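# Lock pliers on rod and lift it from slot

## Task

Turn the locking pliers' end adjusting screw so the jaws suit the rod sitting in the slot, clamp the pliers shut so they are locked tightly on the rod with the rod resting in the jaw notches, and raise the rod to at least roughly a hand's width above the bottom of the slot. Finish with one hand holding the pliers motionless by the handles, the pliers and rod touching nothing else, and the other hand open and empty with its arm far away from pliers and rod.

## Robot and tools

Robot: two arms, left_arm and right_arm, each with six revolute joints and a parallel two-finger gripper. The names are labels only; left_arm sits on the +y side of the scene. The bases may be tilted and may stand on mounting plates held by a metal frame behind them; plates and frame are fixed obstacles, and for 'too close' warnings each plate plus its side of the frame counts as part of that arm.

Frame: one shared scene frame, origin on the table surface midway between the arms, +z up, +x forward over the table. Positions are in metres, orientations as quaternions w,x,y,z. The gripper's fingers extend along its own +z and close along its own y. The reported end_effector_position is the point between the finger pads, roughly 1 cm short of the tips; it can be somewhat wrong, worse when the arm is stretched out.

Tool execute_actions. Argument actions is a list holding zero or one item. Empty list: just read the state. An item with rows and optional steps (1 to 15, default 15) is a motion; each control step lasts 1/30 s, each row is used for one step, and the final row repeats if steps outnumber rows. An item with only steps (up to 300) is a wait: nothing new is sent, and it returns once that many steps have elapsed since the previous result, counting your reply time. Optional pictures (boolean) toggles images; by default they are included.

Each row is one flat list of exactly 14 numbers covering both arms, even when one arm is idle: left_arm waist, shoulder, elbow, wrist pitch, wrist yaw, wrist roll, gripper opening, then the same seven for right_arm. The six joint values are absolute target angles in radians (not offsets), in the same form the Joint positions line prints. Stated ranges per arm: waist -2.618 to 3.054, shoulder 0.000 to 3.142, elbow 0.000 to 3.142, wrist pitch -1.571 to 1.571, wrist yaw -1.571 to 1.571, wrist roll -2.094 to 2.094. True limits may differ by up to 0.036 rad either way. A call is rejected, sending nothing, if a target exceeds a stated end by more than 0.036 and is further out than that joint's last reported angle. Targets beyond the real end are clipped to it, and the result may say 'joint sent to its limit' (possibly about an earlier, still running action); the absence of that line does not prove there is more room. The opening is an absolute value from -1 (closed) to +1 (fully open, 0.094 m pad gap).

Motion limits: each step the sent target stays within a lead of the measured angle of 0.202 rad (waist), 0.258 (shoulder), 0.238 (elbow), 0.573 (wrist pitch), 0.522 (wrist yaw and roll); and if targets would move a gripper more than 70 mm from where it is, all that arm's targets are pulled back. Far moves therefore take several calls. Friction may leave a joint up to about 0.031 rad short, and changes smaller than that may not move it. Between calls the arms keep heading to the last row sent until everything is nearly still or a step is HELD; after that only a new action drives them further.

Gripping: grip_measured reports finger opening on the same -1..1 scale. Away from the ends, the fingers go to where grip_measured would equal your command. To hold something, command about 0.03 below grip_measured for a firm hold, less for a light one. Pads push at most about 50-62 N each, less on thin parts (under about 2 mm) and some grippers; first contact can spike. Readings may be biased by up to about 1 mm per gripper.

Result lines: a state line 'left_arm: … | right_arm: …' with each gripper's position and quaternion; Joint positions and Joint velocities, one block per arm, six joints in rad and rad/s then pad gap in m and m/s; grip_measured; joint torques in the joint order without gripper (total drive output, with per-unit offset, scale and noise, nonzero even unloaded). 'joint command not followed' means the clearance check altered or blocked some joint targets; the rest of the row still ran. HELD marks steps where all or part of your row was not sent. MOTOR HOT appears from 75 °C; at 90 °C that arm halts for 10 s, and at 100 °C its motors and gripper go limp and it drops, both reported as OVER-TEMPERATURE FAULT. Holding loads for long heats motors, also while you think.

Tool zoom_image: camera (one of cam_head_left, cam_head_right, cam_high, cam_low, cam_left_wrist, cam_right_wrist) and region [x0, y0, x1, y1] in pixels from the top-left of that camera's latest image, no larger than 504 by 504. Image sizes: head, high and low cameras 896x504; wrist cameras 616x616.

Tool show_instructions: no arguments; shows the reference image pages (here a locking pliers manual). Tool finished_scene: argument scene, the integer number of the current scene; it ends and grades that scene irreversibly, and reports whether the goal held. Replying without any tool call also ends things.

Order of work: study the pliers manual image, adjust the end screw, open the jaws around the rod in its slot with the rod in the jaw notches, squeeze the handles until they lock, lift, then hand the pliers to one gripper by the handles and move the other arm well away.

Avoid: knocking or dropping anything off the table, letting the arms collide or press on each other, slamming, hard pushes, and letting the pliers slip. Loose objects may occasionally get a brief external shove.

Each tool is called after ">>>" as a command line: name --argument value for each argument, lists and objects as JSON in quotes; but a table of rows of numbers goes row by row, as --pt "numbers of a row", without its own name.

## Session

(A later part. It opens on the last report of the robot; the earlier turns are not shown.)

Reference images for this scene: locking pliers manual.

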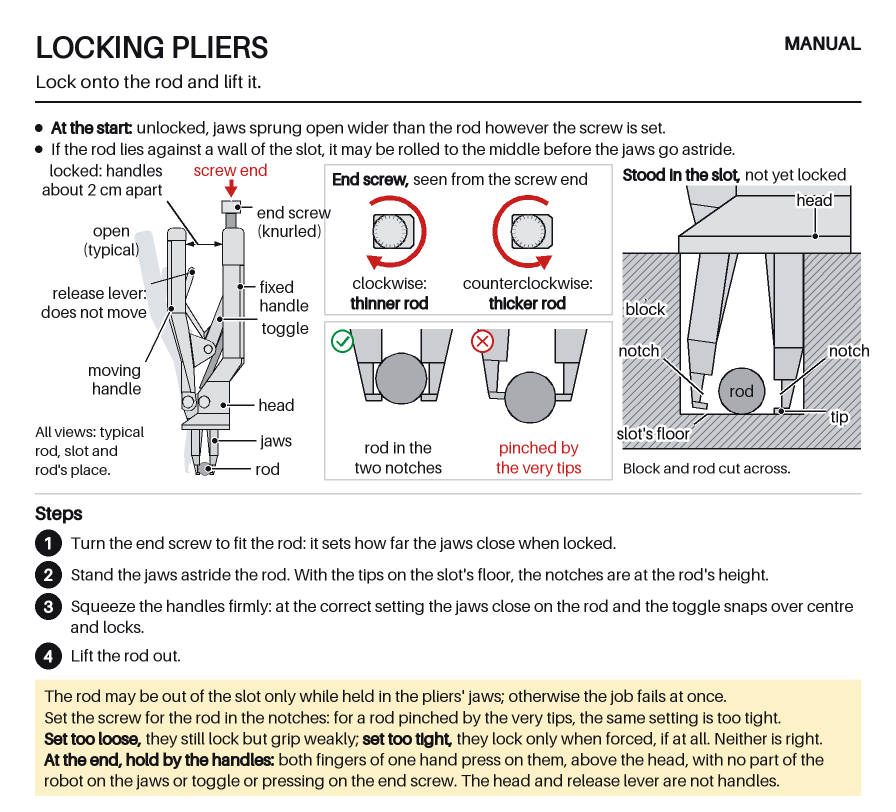

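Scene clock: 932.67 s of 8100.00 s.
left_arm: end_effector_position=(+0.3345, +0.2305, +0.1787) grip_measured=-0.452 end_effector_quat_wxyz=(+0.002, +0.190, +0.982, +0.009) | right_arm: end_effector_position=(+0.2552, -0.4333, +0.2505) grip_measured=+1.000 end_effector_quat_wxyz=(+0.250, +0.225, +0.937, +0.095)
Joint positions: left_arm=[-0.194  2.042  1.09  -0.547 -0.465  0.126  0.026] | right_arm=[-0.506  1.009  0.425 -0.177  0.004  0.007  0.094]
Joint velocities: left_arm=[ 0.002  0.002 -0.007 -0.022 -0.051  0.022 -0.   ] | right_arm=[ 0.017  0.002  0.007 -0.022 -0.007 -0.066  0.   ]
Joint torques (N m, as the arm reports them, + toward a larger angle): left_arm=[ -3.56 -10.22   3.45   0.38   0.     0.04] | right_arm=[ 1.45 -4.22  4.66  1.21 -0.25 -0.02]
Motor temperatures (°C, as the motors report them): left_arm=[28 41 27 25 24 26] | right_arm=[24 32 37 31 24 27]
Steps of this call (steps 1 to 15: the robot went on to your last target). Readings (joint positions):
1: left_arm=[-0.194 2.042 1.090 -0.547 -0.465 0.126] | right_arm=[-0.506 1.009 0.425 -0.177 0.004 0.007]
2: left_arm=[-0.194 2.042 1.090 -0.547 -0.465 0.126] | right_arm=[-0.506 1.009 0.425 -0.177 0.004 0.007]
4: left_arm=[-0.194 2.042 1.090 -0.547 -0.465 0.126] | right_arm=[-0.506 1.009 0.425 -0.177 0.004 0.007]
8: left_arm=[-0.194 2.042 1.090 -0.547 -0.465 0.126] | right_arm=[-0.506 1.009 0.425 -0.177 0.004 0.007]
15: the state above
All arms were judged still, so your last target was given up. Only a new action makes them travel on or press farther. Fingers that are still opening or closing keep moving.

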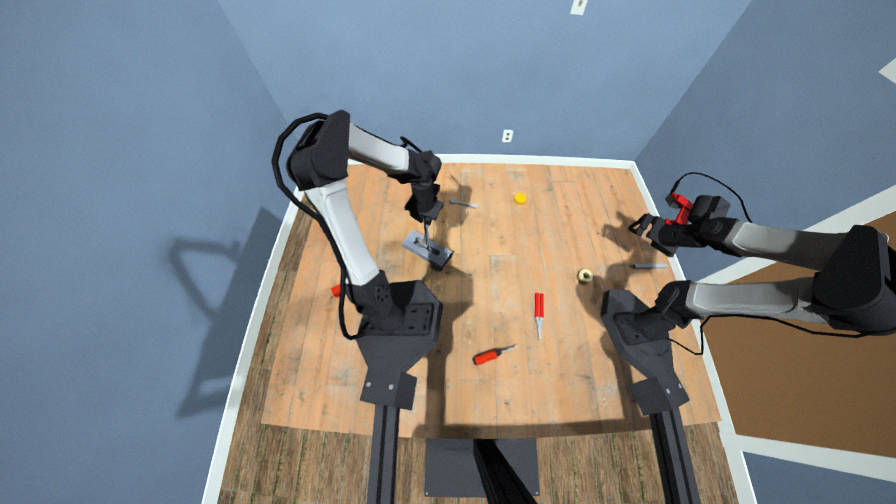

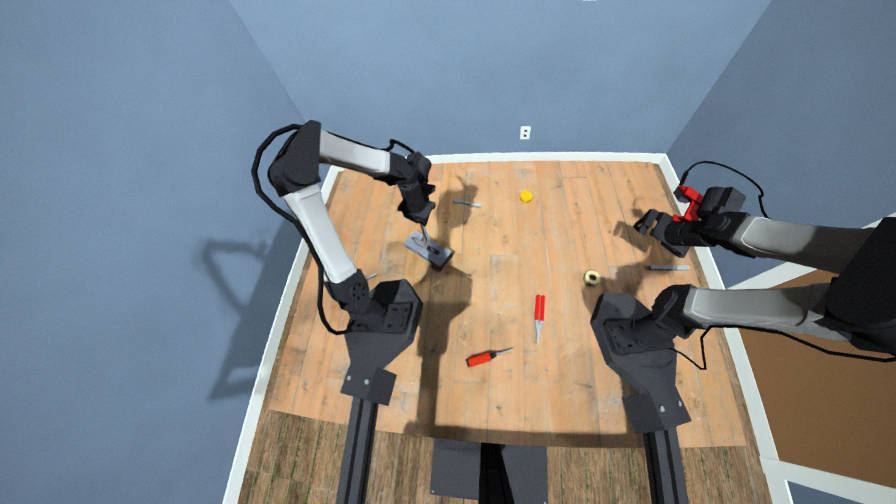

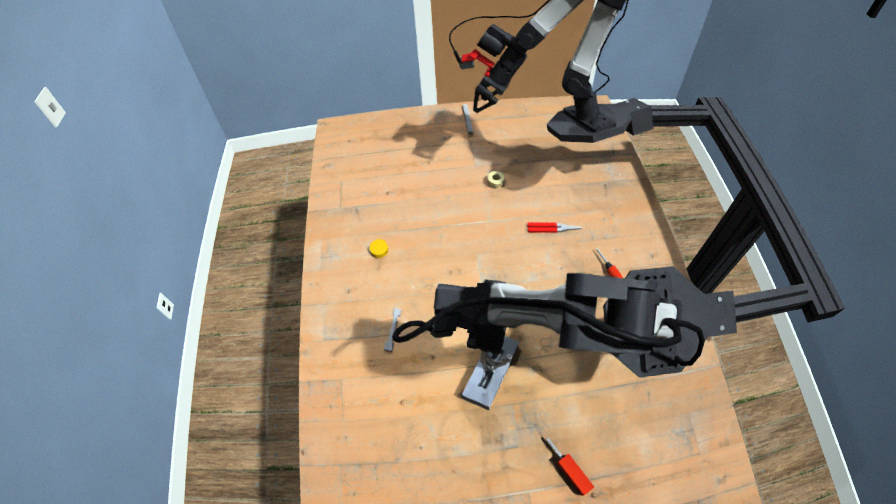

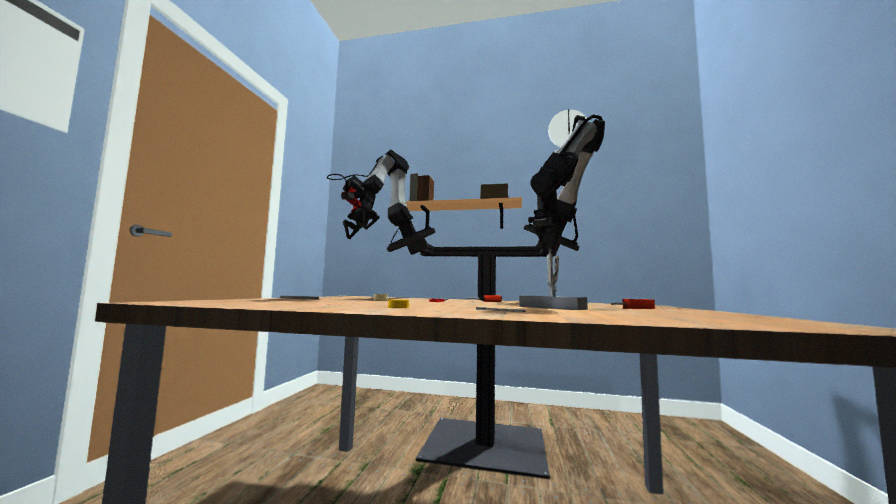

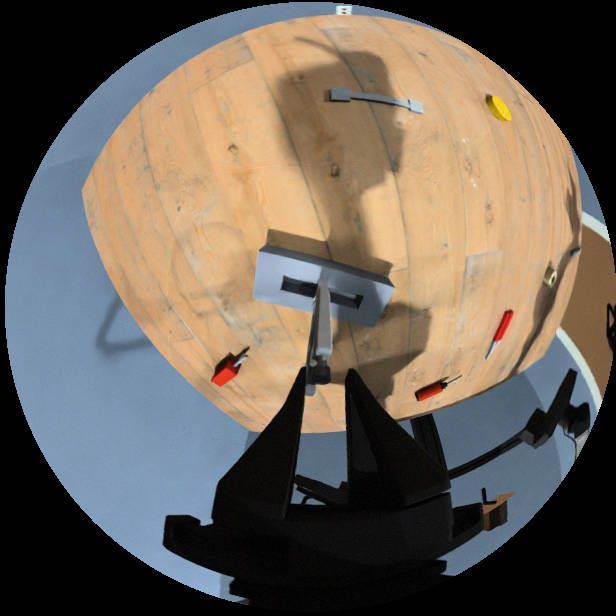

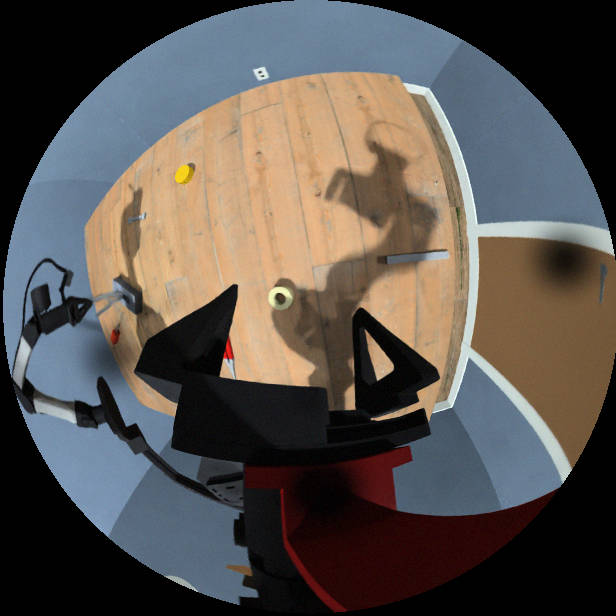

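>>> execute_actions --actions '[{"rows":[[-0.18,2.056,1.072,-0.55,-0.5,0.12,-0.45,-0.5,1,0.4,-0.2,0,0,1],[-0.18,2.056,1.072,-0.55,-0.5,0.12,-0.45,-0.5,1,0.4,-0.2,0,0,1],[-0.18,2.056,1.072,-0.55,-0.5,0.12,-0.45,-0.5,1,0.4,-0.2,0,0,1],[-0.18,2.056,1.072,-0.55,-0.5,0.12,-0.45,-0.5,1,0.4,-0.2,0,0,1],[-0.18,2.056,1.072,-0.55,-0.5,0.12,-0.45,-0.5,1,0.4,-0.2,0,0,1],[-0.18,2.056,1.072,-0.55,-0.5,0.12,-0.5,-0.5,1,0.4,-0.2,0,0,1],[-0.18,2.056,1.072,-0.55,-0.5,0.12,-0.55,-0.5,1,0.4,-0.2,0,0,1],[-0.18,2.056,1.072,-0.55,-0.5,0.12,-0.6,-0.5,1,0.4,-0.2,0,0,1],[-0.18,2.056,1.072,-0.55,-0.5,0.12,-0.65,-0.5,1,0.4,-0.2,0,0,1]],"steps":15}]'

>>> zoom_image --camera "cam_left_wrist" --region '[230, 230, 430, 430]'

Scene clock: 942.73 s of 8100.00 s.
left_arm: end_effector_position=(+0.3356, +0.2346, +0.1789) grip_measured=-0.648 end_effector_quat_wxyz=(+0.002, +0.190, +0.982, +0.022) | right_arm: end_effector_position=(+0.2552, -0.4333, +0.2505) grip_measured=+1.000 end_effector_quat_wxyz=(+0.250, +0.225, +0.937, +0.095)
Joint positions: left_arm=[-0.194  2.042  1.09  -0.547 -0.49   0.126  0.017] | right_arm=[-0.506  1.009  0.425 -0.177  0.004  0.007  0.094]
Joint velocities: left_arm=[ 0.002 -0.012  0.002  0.022  0.037  0.022  0.   ] | right_arm=[-0.002  0.007  0.002 -0.022 -0.007  0.066  0.   ]
Joint torques (N m, as the arm reports them, + toward a larger angle): left_arm=[ -3.56 -10.2    3.48   0.37  -0.11   0.04] | right_arm=[ 1.47 -4.45  4.88  1.14 -0.26 -0.02]
Motor temperatures (°C, as the motors report them): left_arm=[28 41 27 25 24 26] | right_arm=[24 32 37 31 24 27]
Steps of this call (steps 1 to 287: nothing new was sent; steps 288 to 302: all 15 steps of this action). Readings (joint positions):
288: left_arm=[-0.194 2.042 1.090 -0.547 -0.468 0.126] | right_arm=[-0.506 1.009 0.425 -0.177 0.004 0.007]
289: left_arm=[-0.194 2.042 1.090 -0.547 -0.473 0.126] | right_arm=[-0.506 1.009 0.425 -0.177 0.004 0.007]
291: left_arm=[-0.194 2.042 1.090 -0.547 -0.480 0.126] | right_arm=[-0.506 1.009 0.425 -0.177 0.004 0.007]
295: left_arm=[-0.194 2.042 1.090 -0.547 -0.487 0.126] | right_arm=[-0.506 1.009 0.425 -0.177 0.004 0.007]
302: the state above

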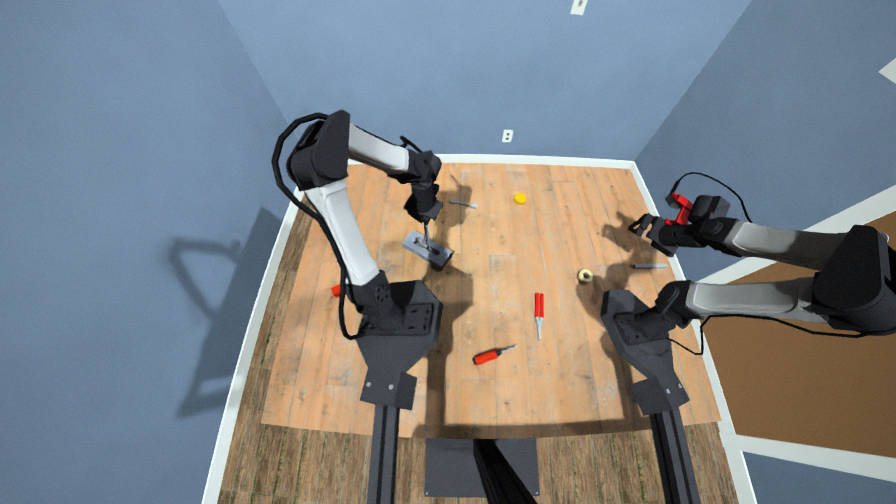

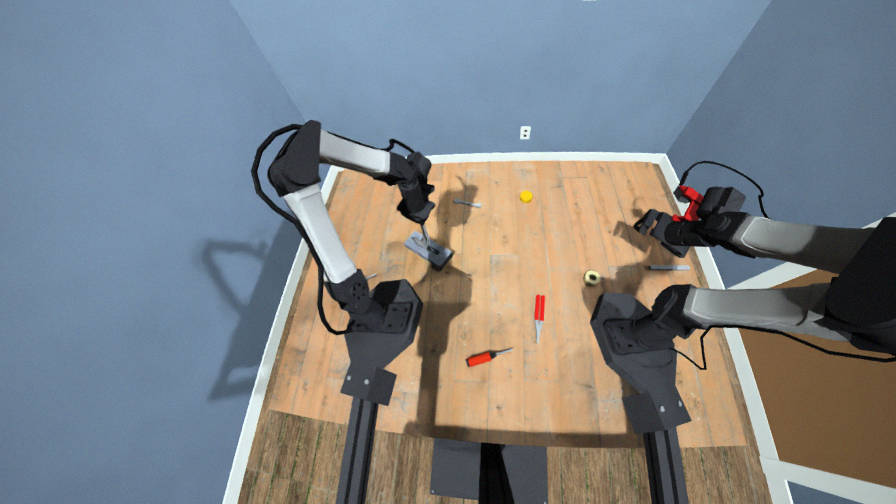

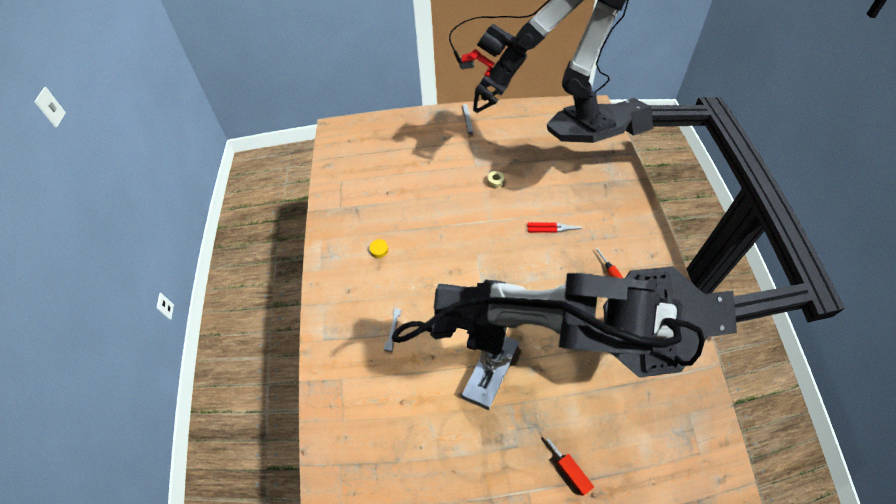

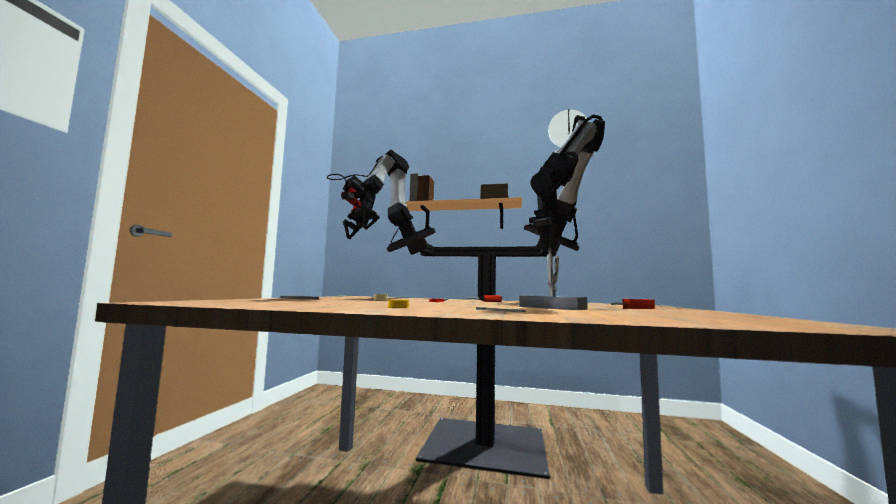

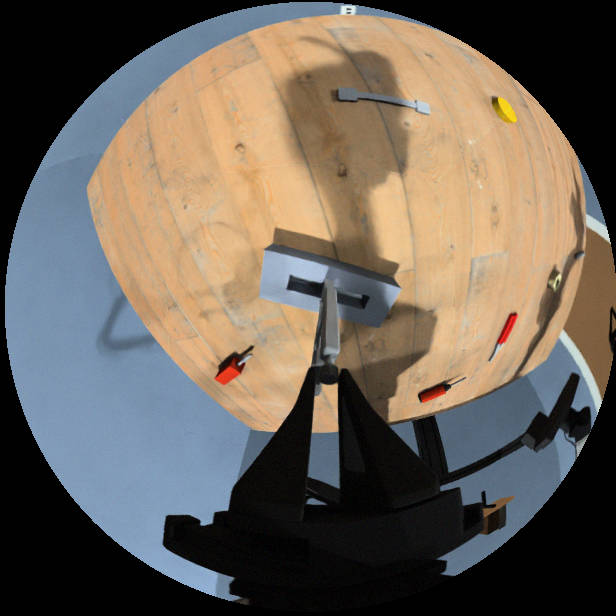

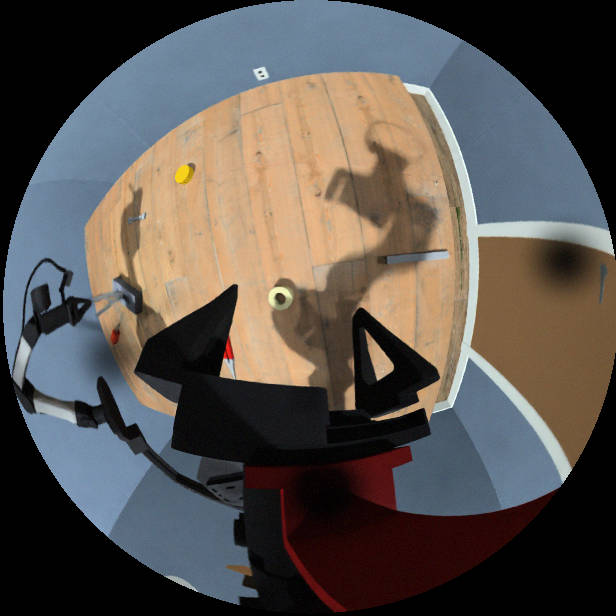

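Region (230, 230, 430, 430) of cam_left_wrist's 616x616 image, scaled by 2.520, with more detail than that image has.

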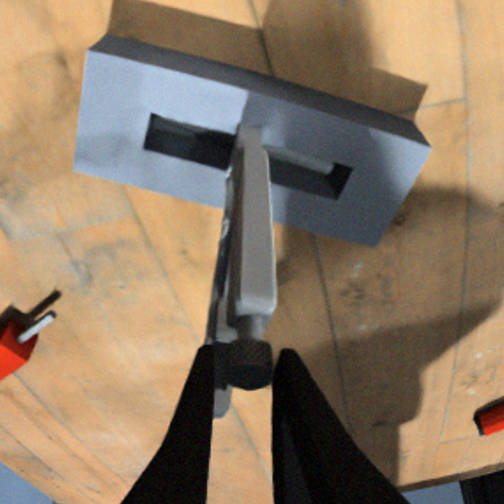

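>>> execute_actions --actions '[{"rows":[[-0.18,2.056,1.072,-0.55,-0.49,0.12,-0.7,-0.5,1,0.4,-0.2,0,0,1],[-0.18,2.056,1.072,-0.55,-0.49,0.12,-0.75,-0.5,1,0.4,-0.2,0,0,1],[-0.18,2.056,1.072,-0.55,-0.49,0.12,-0.78,-0.5,1,0.4,-0.2,0,0,1],[-0.18,2.056,1.072,-0.55,-0.49,0.12,-0.79,-0.5,1,0.4,-0.2,0,0,1],[-0.18,2.056,1.072,-0.55,-0.49,0.12,-0.8,-0.5,1,0.4,-0.2,0,0,1],[-0.18,2.056,1.072,-0.55,-0.49,0.12,-0.81,-0.5,1,0.4,-0.2,0,0,1],[-0.18,2.056,1.072,-0.55,-0.49,0.12,-0.825,-0.5,1,0.4,-0.2,0,0,1],[-0.18,2.056,1.072,-0.55,-0.49,0.12,-0.825,-0.5,1,0.4,-0.2,0,0,1],[-0.18,2.056,1.072,-0.55,-0.49,0.12,-0.825,-0.5,1,0.4,-0.2,0,0,1],[-0.18,2.056,1.072,-0.55,-0.49,0.12,-0.825,-0.5,1,0.4,-0.2,0,0,1],[-0.18,2.056,1.072,-0.55,-0.49,0.0,-0.825,-0.5,1,0.4,-0.2,0,0,1],[-0.18,2.056,1.072,-0.55,-0.49,-0.1,-0.825,-0.5,1,0.4,-0.2,0,0,1],[-0.18,2.056,1.072,-0.55,-0.49,-0.2,-0.825,-0.5,1,0.4,-0.2,0,0,1],[-0.18,2.056,1.072,-0.55,-0.49,-0.3,-0.825,-0.5,1,0.4,-0.2,0,0,1],[-0.18,2.056,1.072,-0.55,-0.49,-1.82,-0.825,-0.5,1,0.4,-0.2,0,0,1]],"steps":15}]' --pictures false

>>> execute_actions --actions '[{"steps":35}]' --pictures false

>>> execute_actions --actions '[{"rows":[[-0.18,2.056,1.072,-0.55,-0.49,-1.7,-0.825,-0.5,1,0.4,-0.2,0,0,1],[-0.18,2.056,1.072,-0.55,-0.49,-1.6,-0.825,-0.5,1,0.4,-0.2,0,0,1],[-0.18,2.056,1.072,-0.55,-0.49,-1.5,-0.825,-0.5,1,0.4,-0.2,0,0,1],[-0.18,2.056,1.072,-0.55,-0.49,-1.38,-0.825,-0.5,1,0.4,-0.2,0,0,1]],"steps":15}]' --pictures false

>>> execute_actions --actions '[{"steps":12}]'

>>> zoom_image --camera "cam_low" --region '[500, 220, 610, 320]'

Scene clock: 958.63 s of 8100.00 s.
left_arm: end_effector_position=(+0.3356, +0.2348, +0.1789) grip_measured=-0.803 end_effector_quat_wxyz=(+0.005, +0.067, +0.998, +0.022) | right_arm: end_effector_position=(+0.2552, -0.4333, +0.2505) grip_measured=+1.000 end_effector_quat_wxyz=(+0.250, +0.225, +0.937, +0.095)
Joint positions: left_arm=[-0.194  2.042  1.09  -0.547 -0.491 -0.122  0.009] | right_arm=[-0.506  1.009  0.425 -0.177  0.004  0.007  0.094]
Joint velocities: left_arm=[ 0.012  0.007  0.012 -0.007  0.022 -2.894 -0.   ] | right_arm=[ 0.007  0.012  0.032 -0.007  0.022  0.081  0.   ]
Joint torques (N m, as the arm reports them, + toward a larger angle): left_arm=[ -3.59 -10.14   3.48   0.37  -0.01   0.09] | right_arm=[ 1.4  -4.43  4.82  1.2  -0.27 -0.04]
Motor temperatures (°C, as the motors report them): left_arm=[28 41 27 25 24 26] | right_arm=[24 32 37 31 24 27]
Steps of this call (steps 1 to 15: the robot went on to your last target; steps 16 to 462: nothing new was sent; steps 463 to 477: all 15 steps of this action). Readings (joint positions):
463: left_arm=[-0.194 2.042 1.090 -0.547 -0.491 0.126] | right_arm=[-0.506 1.009 0.425 -0.177 0.004 0.007]
464: left_arm=[-0.194 2.042 1.090 -0.547 -0.491 0.126] | right_arm=[-0.506 1.009 0.425 -0.177 0.004 0.007]
466: left_arm=[-0.194 2.042 1.090 -0.547 -0.491 0.126] | right_arm=[-0.506 1.009 0.425 -0.177 0.004 0.007]
470: left_arm=[-0.194 2.042 1.090 -0.547 -0.491 0.126] | right_arm=[-0.506 1.009 0.425 -0.177 0.004 0.007]
477: the state above

Scene clock: 959.80 s of 8100.00 s.
left_arm: end_effector_position=(+0.3348, +0.2352, +0.1789) grip_measured=-0.803 end_effector_quat_wxyz=(-0.019, +0.699, -0.715, -0.012) | right_arm: end_effector_position=(+0.2552, -0.4333, +0.2505) grip_measured=+1.000 end_effector_quat_wxyz=(+0.250, +0.225, +0.937, +0.095)
Joint positions: left_arm=[-0.194  2.042  1.09  -0.551 -0.492 -1.807  0.009] | right_arm=[-0.506  1.009  0.425 -0.177  0.004  0.007  0.094]
Joint velocities: left_arm=[-0.002  0.002 -0.002  0.022 -0.007 -0.066 -0.   ] | right_arm=[-0.007 -0.002  0.002  0.022 -0.081 -0.037  0.   ]
Joint torques (N m, as the arm reports them, + toward a larger angle): left_arm=[ -3.51 -10.09   3.36   0.3   -0.06   0.  ] | right_arm=[ 1.38 -4.44  4.81  1.16 -0.28 -0.02]
Motor temperatures (°C, as the motors report them): left_arm=[28 41 27 25 24 26] | right_arm=[24 32 37 31 24 27]
Steps of this call (steps 1 to 35: the robot went on to your last target). Readings (joint positions):
1: left_arm=[-0.194 2.042 1.090 -0.547 -0.491 -0.221] | right_arm=[-0.506 1.009 0.425 -0.177 0.004 0.007]
2: left_arm=[-0.194 2.042 1.090 -0.547 -0.491 -0.319] | right_arm=[-0.506 1.009 0.425 -0.177 0.004 0.007]
4: left_arm=[-0.194 2.042 1.090 -0.547 -0.492 -0.514] | right_arm=[-0.506 1.009 0.425 -0.177 0.004 0.007]
8: left_arm=[-0.194 2.042 1.090 -0.547 -0.493 -0.905] | right_arm=[-0.506 1.009 0.425 -0.177 0.004 0.007]
35: the state above

Scene clock: 960.30 s of 8100.00 s.
left_arm: end_effector_position=(+0.3346, +0.2348, +0.1789) grip_measured=-0.803 end_effector_quat_wxyz=(+0.015, -0.544, +0.839, +0.015) | right_arm: end_effector_position=(+0.2552, -0.4333, +0.2505) grip_measured=+1.000 end_effector_quat_wxyz=(+0.250, +0.225, +0.937, +0.095)
Joint positions: left_arm=[-0.194  2.042  1.09  -0.551 -0.49  -1.41   0.009] | right_arm=[-0.506  1.009  0.425 -0.177  0.004  0.007  0.094]
Joint velocities: left_arm=[ 0.017  0.007  0.007  0.051 -0.022  0.081 -0.   ] | right_arm=[ 0.002  0.007  0.007  0.022  0.037 -0.007  0.   ]
Joint torques (N m, as the arm reports them, + toward a larger angle): left_arm=[ -3.53 -10.11   3.39   0.34  -0.08   0.19] | right_arm=[ 1.49 -4.27  4.89  1.19 -0.25 -0.05]
Motor temperatures (°C, as the motors report them): left_arm=[28 41 27 25 24 26] | right_arm=[24 32 37 31 24 27]
Steps of this call (steps 1 to 15: all 15 steps of this action). Readings (joint positions):
1: left_arm=[-0.194 2.042 1.090 -0.551 -0.492 -1.792] | right_arm=[-0.506 1.009 0.425 -0.177 0.004 0.007]
2: left_arm=[-0.194 2.042 1.090 -0.551 -0.491 -1.761] | right_arm=[-0.506 1.009 0.425 -0.177 0.004 0.007]
4: left_arm=[-0.194 2.042 1.090 -0.551 -0.490 -1.656] | right_arm=[-0.506 1.009 0.425 -0.177 0.004 0.007]
8: left_arm=[-0.194 2.042 1.090 -0.551 -0.490 -1.497] | right_arm=[-0.506 1.009 0.425 -0.177 0.004 0.007]
15: the state above

Scene clock: 960.70 s of 8100.00 s.
left_arm: end_effector_position=(+0.3346, +0.2348, +0.1789) grip_measured=-0.803 end_effector_quat_wxyz=(+0.015, -0.536, +0.844, +0.015) | right_arm: end_effector_position=(+0.2552, -0.4333, +0.2505) grip_measured=+1.000 end_effector_quat_wxyz=(+0.250, +0.225, +0.937, +0.095)
Joint positions: left_arm=[-0.194  2.042  1.09  -0.551 -0.49  -1.389  0.009] | right_arm=[-0.506  1.009  0.425 -0.177  0.004  0.007  0.094]
Joint velocities: left_arm=[-0.017  0.012  0.002  0.007  0.022 -0.051  0.   ] | right_arm=[ 0.002  0.017 -0.017  0.007 -0.007  0.007  0.   ]
Joint torques (N m, as the arm reports them, + toward a larger angle): left_arm=[ -3.53 -10.11   3.38   0.34  -0.09   0.21] | right_arm=[ 1.29 -4.44  4.86  1.15 -0.24 -0.02]
Motor temperatures (°C, as the motors report them): left_arm=[28 41 27 25 24 26] | right_arm=[24 32 37 31 24 27]
Steps of this call (steps 1 to 12: the robot went on to your last target). Readings (joint positions):
1: left_arm=[-0.194 2.042 1.090 -0.551 -0.490 -1.405] | right_arm=[-0.506 1.009 0.425 -0.177 0.004 0.007]
2: left_arm=[-0.194 2.042 1.090 -0.551 -0.490 -1.402] | right_arm=[-0.506 1.009 0.425 -0.177 0.004 0.007]
4: left_arm=[-0.194 2.042 1.090 -0.551 -0.490 -1.397] | right_arm=[-0.506 1.009 0.425 -0.177 0.004 0.007]
8: left_arm=[-0.194 2.042 1.090 -0.551 -0.490 -1.391] | right_arm=[-0.506 1.009 0.425 -0.177 0.004 0.007]
12: the state above

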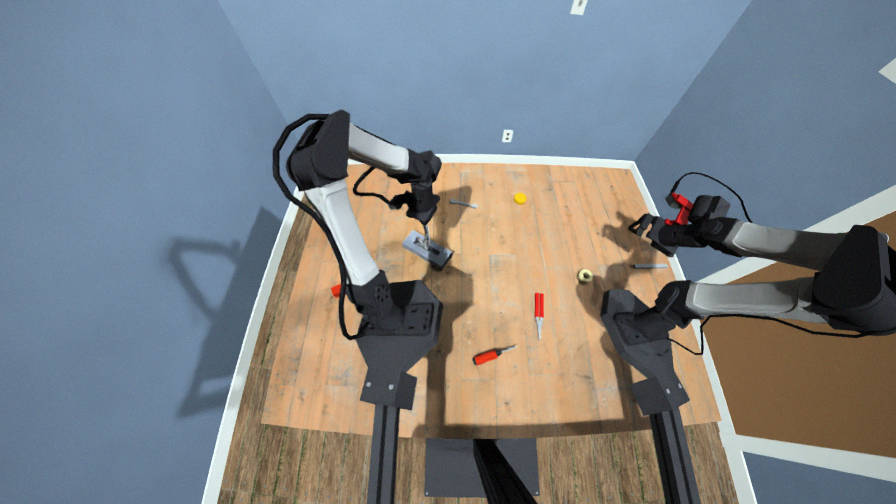

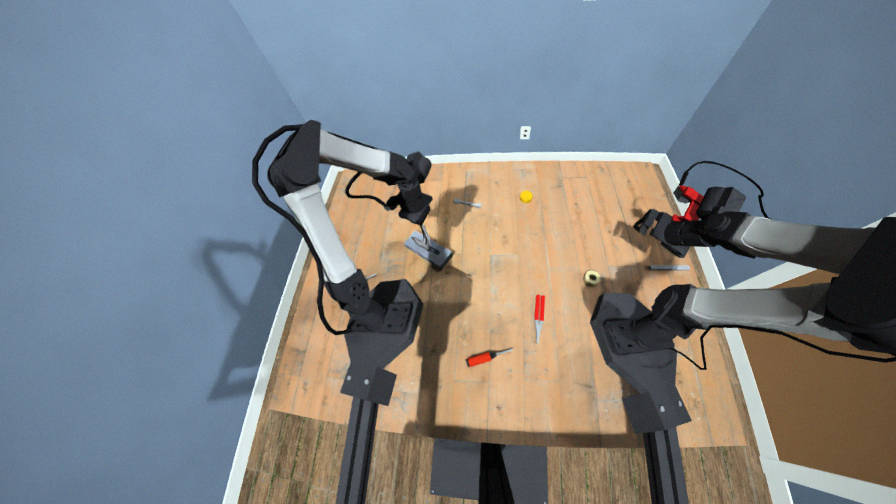

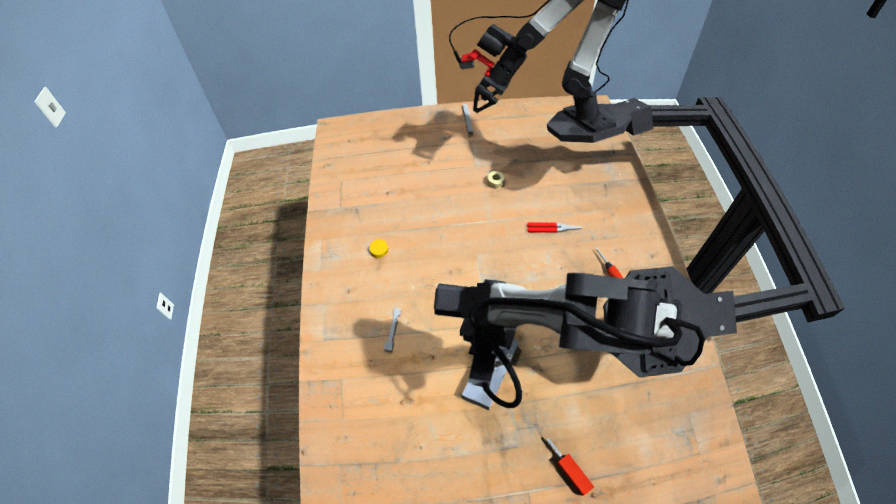

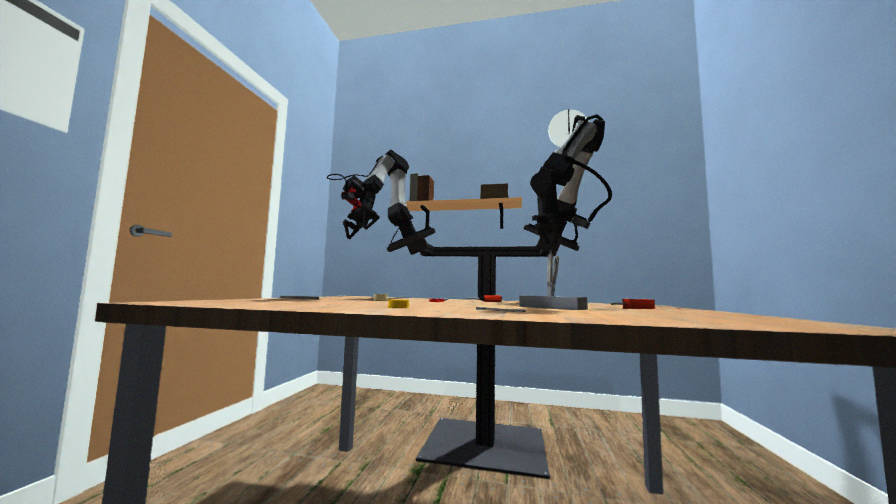

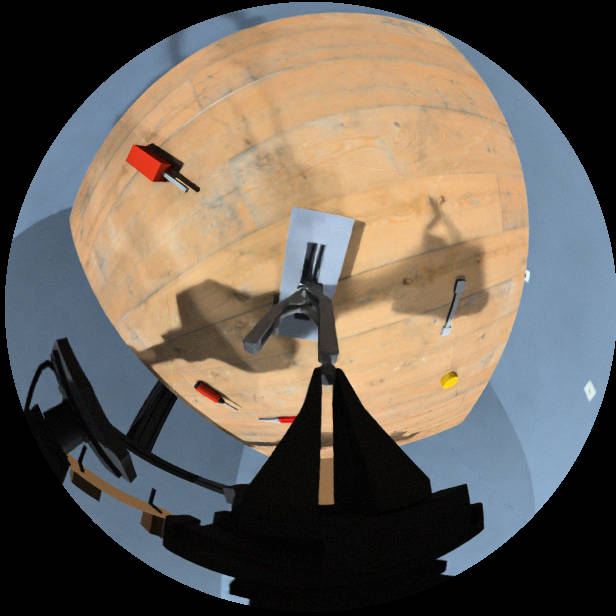

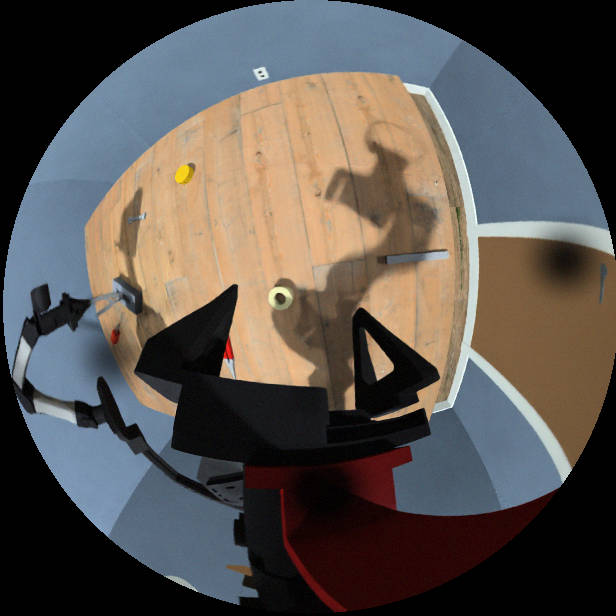

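Region (500, 220, 610, 320) of cam_low's 896x504 image, scaled by 4.582, with more detail than that image has; it fills the top 458 rows of this view, and the rest is white.

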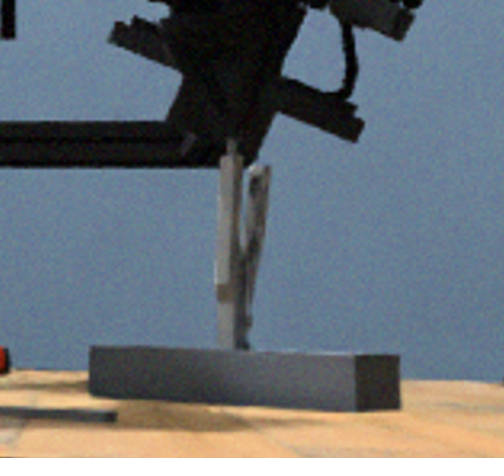

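>>> execute_actions --actions '[{"rows":[[-0.18,2.056,1.072,-0.55,-0.48,-1.28,-0.815,-0.5,1,0.4,-0.2,0,0,1],[-0.18,2.056,1.072,-0.55,-0.47,-1.28,-0.812,-0.5,1,0.4,-0.2,0,0,1],[-0.18,2.056,1.072,-0.55,-0.46,-1.28,-0.812,-0.5,1,0.4,-0.2,0,0,1],[-0.18,2.056,1.072,-0.55,-0.448,-1.28,-0.812,-0.5,1,0.4,-0.2,0,0,1]],"steps":15}]' --pictures false

>>> execute_actions --actions '[{"steps":10}]'

>>> zoom_image --camera "cam_low" --region '[500, 220, 610, 320]'

Scene clock: 969.13 s of 8100.00 s.
left_arm: end_effector_position=(+0.3332, +0.2299, +0.1787) grip_measured=-0.799 end_effector_quat_wxyz=(+0.004, -0.494, +0.870, +0.006) | right_arm: end_effector_position=(+0.2552, -0.4333, +0.2505) grip_measured=+1.000 end_effector_quat_wxyz=(+0.250, +0.225, +0.937, +0.095)
Joint positions: left_arm=[-0.194  2.042  1.09  -0.552 -0.46  -1.291  0.009] | right_arm=[-0.506  1.009  0.425 -0.177  0.004  0.007  0.094]
Joint velocities: left_arm=[ 0.002 -0.002 -0.002 -0.037  0.007  0.037 -0.001] | right_arm=[ 0.007 -0.002  0.002 -0.007  0.051  0.007  0.   ]
Joint torques (N m, as the arm reports them, + toward a larger angle): left_arm=[ -3.52 -10.13   3.39   0.34   0.04   0.17] | right_arm=[ 1.31 -4.45  4.83  1.12 -0.24 -0.07]
Motor temperatures (°C, as the motors report them): left_arm=[28 41 27 25 24 26] | right_arm=[24 32 36 31 24 27]
Steps of this call (steps 1 to 30: the robot went on to your last target; steps 31 to 238: nothing new was sent; steps 239 to 253: all 15 steps of this action). Readings (joint positions):
239: left_arm=[-0.194 2.042 1.090 -0.551 -0.489 -1.373] | right_arm=[-0.506 1.009 0.425 -0.177 0.004 0.007]
240: left_arm=[-0.194 2.042 1.090 -0.551 -0.487 -1.355] | right_arm=[-0.506 1.009 0.425 -0.177 0.004 0.007]
242: left_arm=[-0.194 2.042 1.090 -0.551 -0.478 -1.331] | right_arm=[-0.506 1.009 0.425 -0.177 0.004 0.007]
246: left_arm=[-0.194 2.042 1.090 -0.551 -0.466 -1.305] | right_arm=[-0.506 1.009 0.425 -0.177 0.004 0.007]
253: the state above

Scene clock: 969.47 s of 8100.00 s.
left_arm: end_effector_position=(+0.3331, +0.2298, +0.1787) grip_measured=-0.799 end_effector_quat_wxyz=(+0.004, -0.492, +0.871, +0.005) | right_arm: end_effector_position=(+0.2552, -0.4333, +0.2505) grip_measured=+1.000 end_effector_quat_wxyz=(+0.250, +0.225, +0.937, +0.095)
Joint positions: left_arm=[-0.194  2.042  1.09  -0.552 -0.46  -1.288  0.009] | right_arm=[-0.506  1.009  0.425 -0.177  0.004  0.007  0.094]
Joint velocities: left_arm=[ 0.002 -0.002  0.002 -0.037 -0.066 -0.051 -0.001] | right_arm=[-0.017  0.007  0.002  0.081  0.066 -0.066  0.   ]
Joint torques (N m, as the arm reports them, + toward a larger angle): left_arm=[ -3.52 -10.14   3.38   0.35   0.05   0.17] | right_arm=[ 1.45 -4.34  4.65  1.17 -0.27 -0.02]
Motor temperatures (°C, as the motors report them): left_arm=[28 41 27 25 24 26] | right_arm=[24 32 36 31 24 27]
Steps of this call (steps 1 to 10: the robot went on to your last target). Readings (joint positions):
1: left_arm=[-0.194 2.042 1.090 -0.552 -0.460 -1.290] | right_arm=[-0.506 1.009 0.425 -0.177 0.004 0.007]
2: left_arm=[-0.194 2.042 1.090 -0.552 -0.460 -1.289] | right_arm=[-0.506 1.009 0.425 -0.177 0.004 0.007]
4: left_arm=[-0.194 2.042 1.090 -0.552 -0.460 -1.289] | right_arm=[-0.506 1.009 0.425 -0.177 0.004 0.007]
8: left_arm=[-0.194 2.042 1.090 -0.552 -0.460 -1.288] | right_arm=[-0.506 1.009 0.425 -0.177 0.004 0.007]
10: the state above

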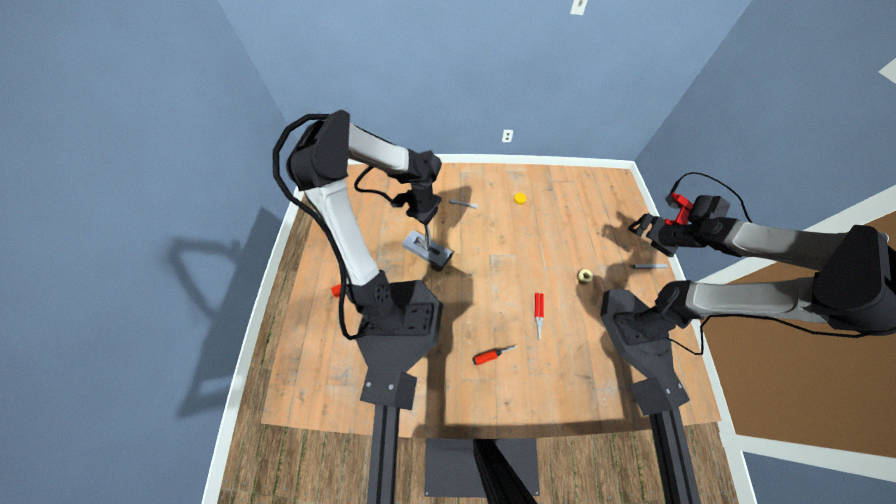

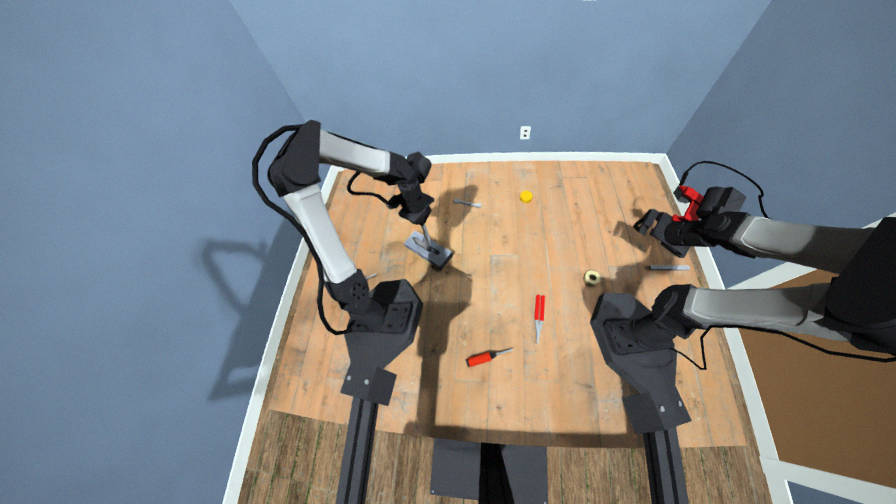

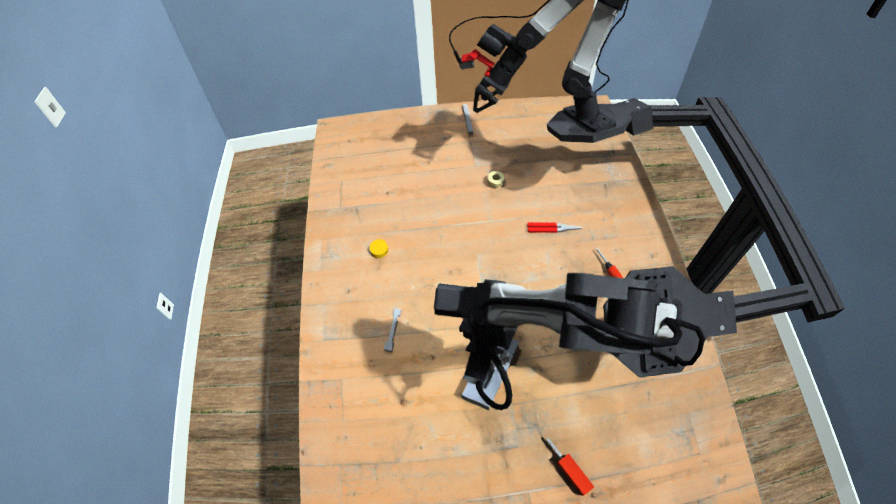

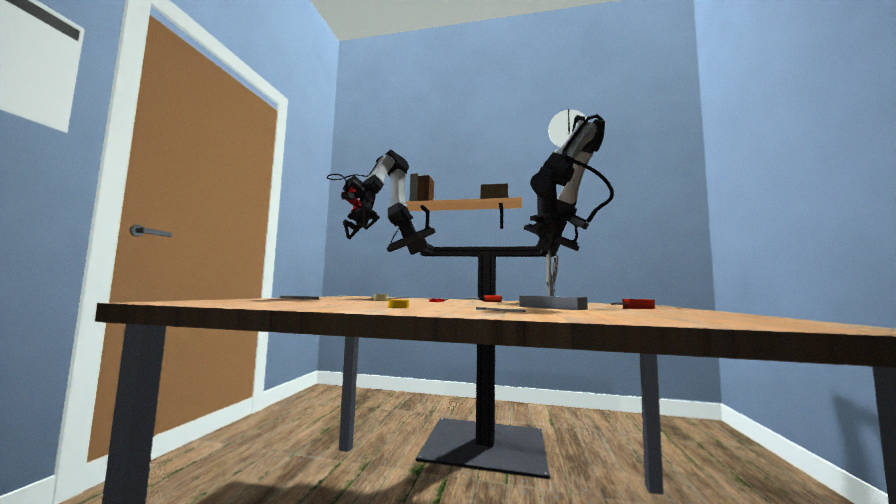

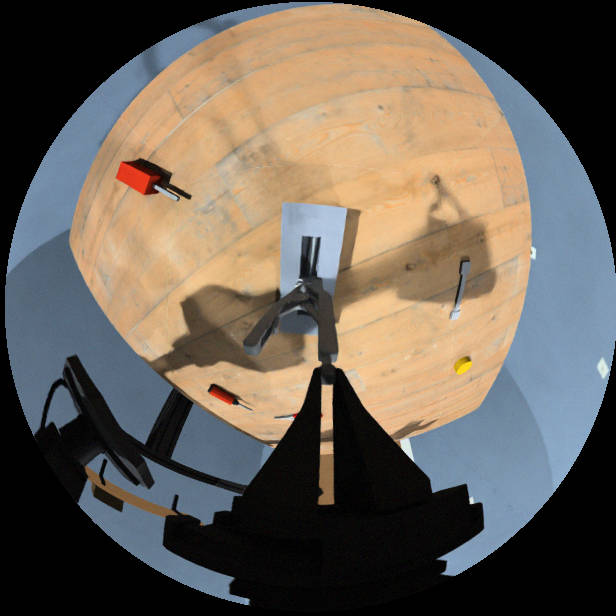

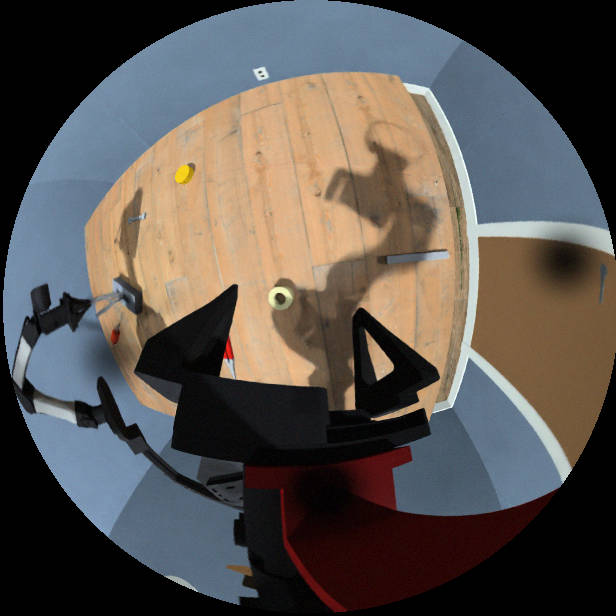

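Region (500, 220, 610, 320) of cam_low's 896x504 image, scaled by 4.582, with more detail than that image has; it fills the top 458 rows of this view, and the rest is white.

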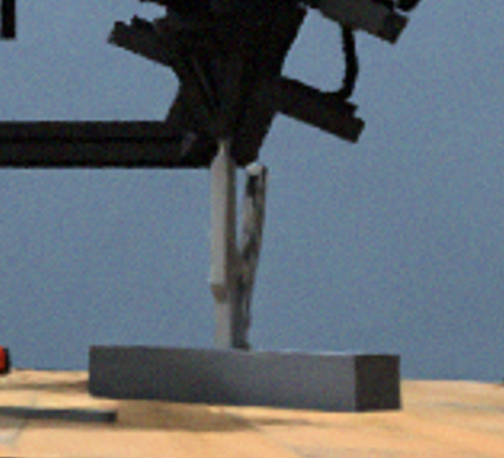

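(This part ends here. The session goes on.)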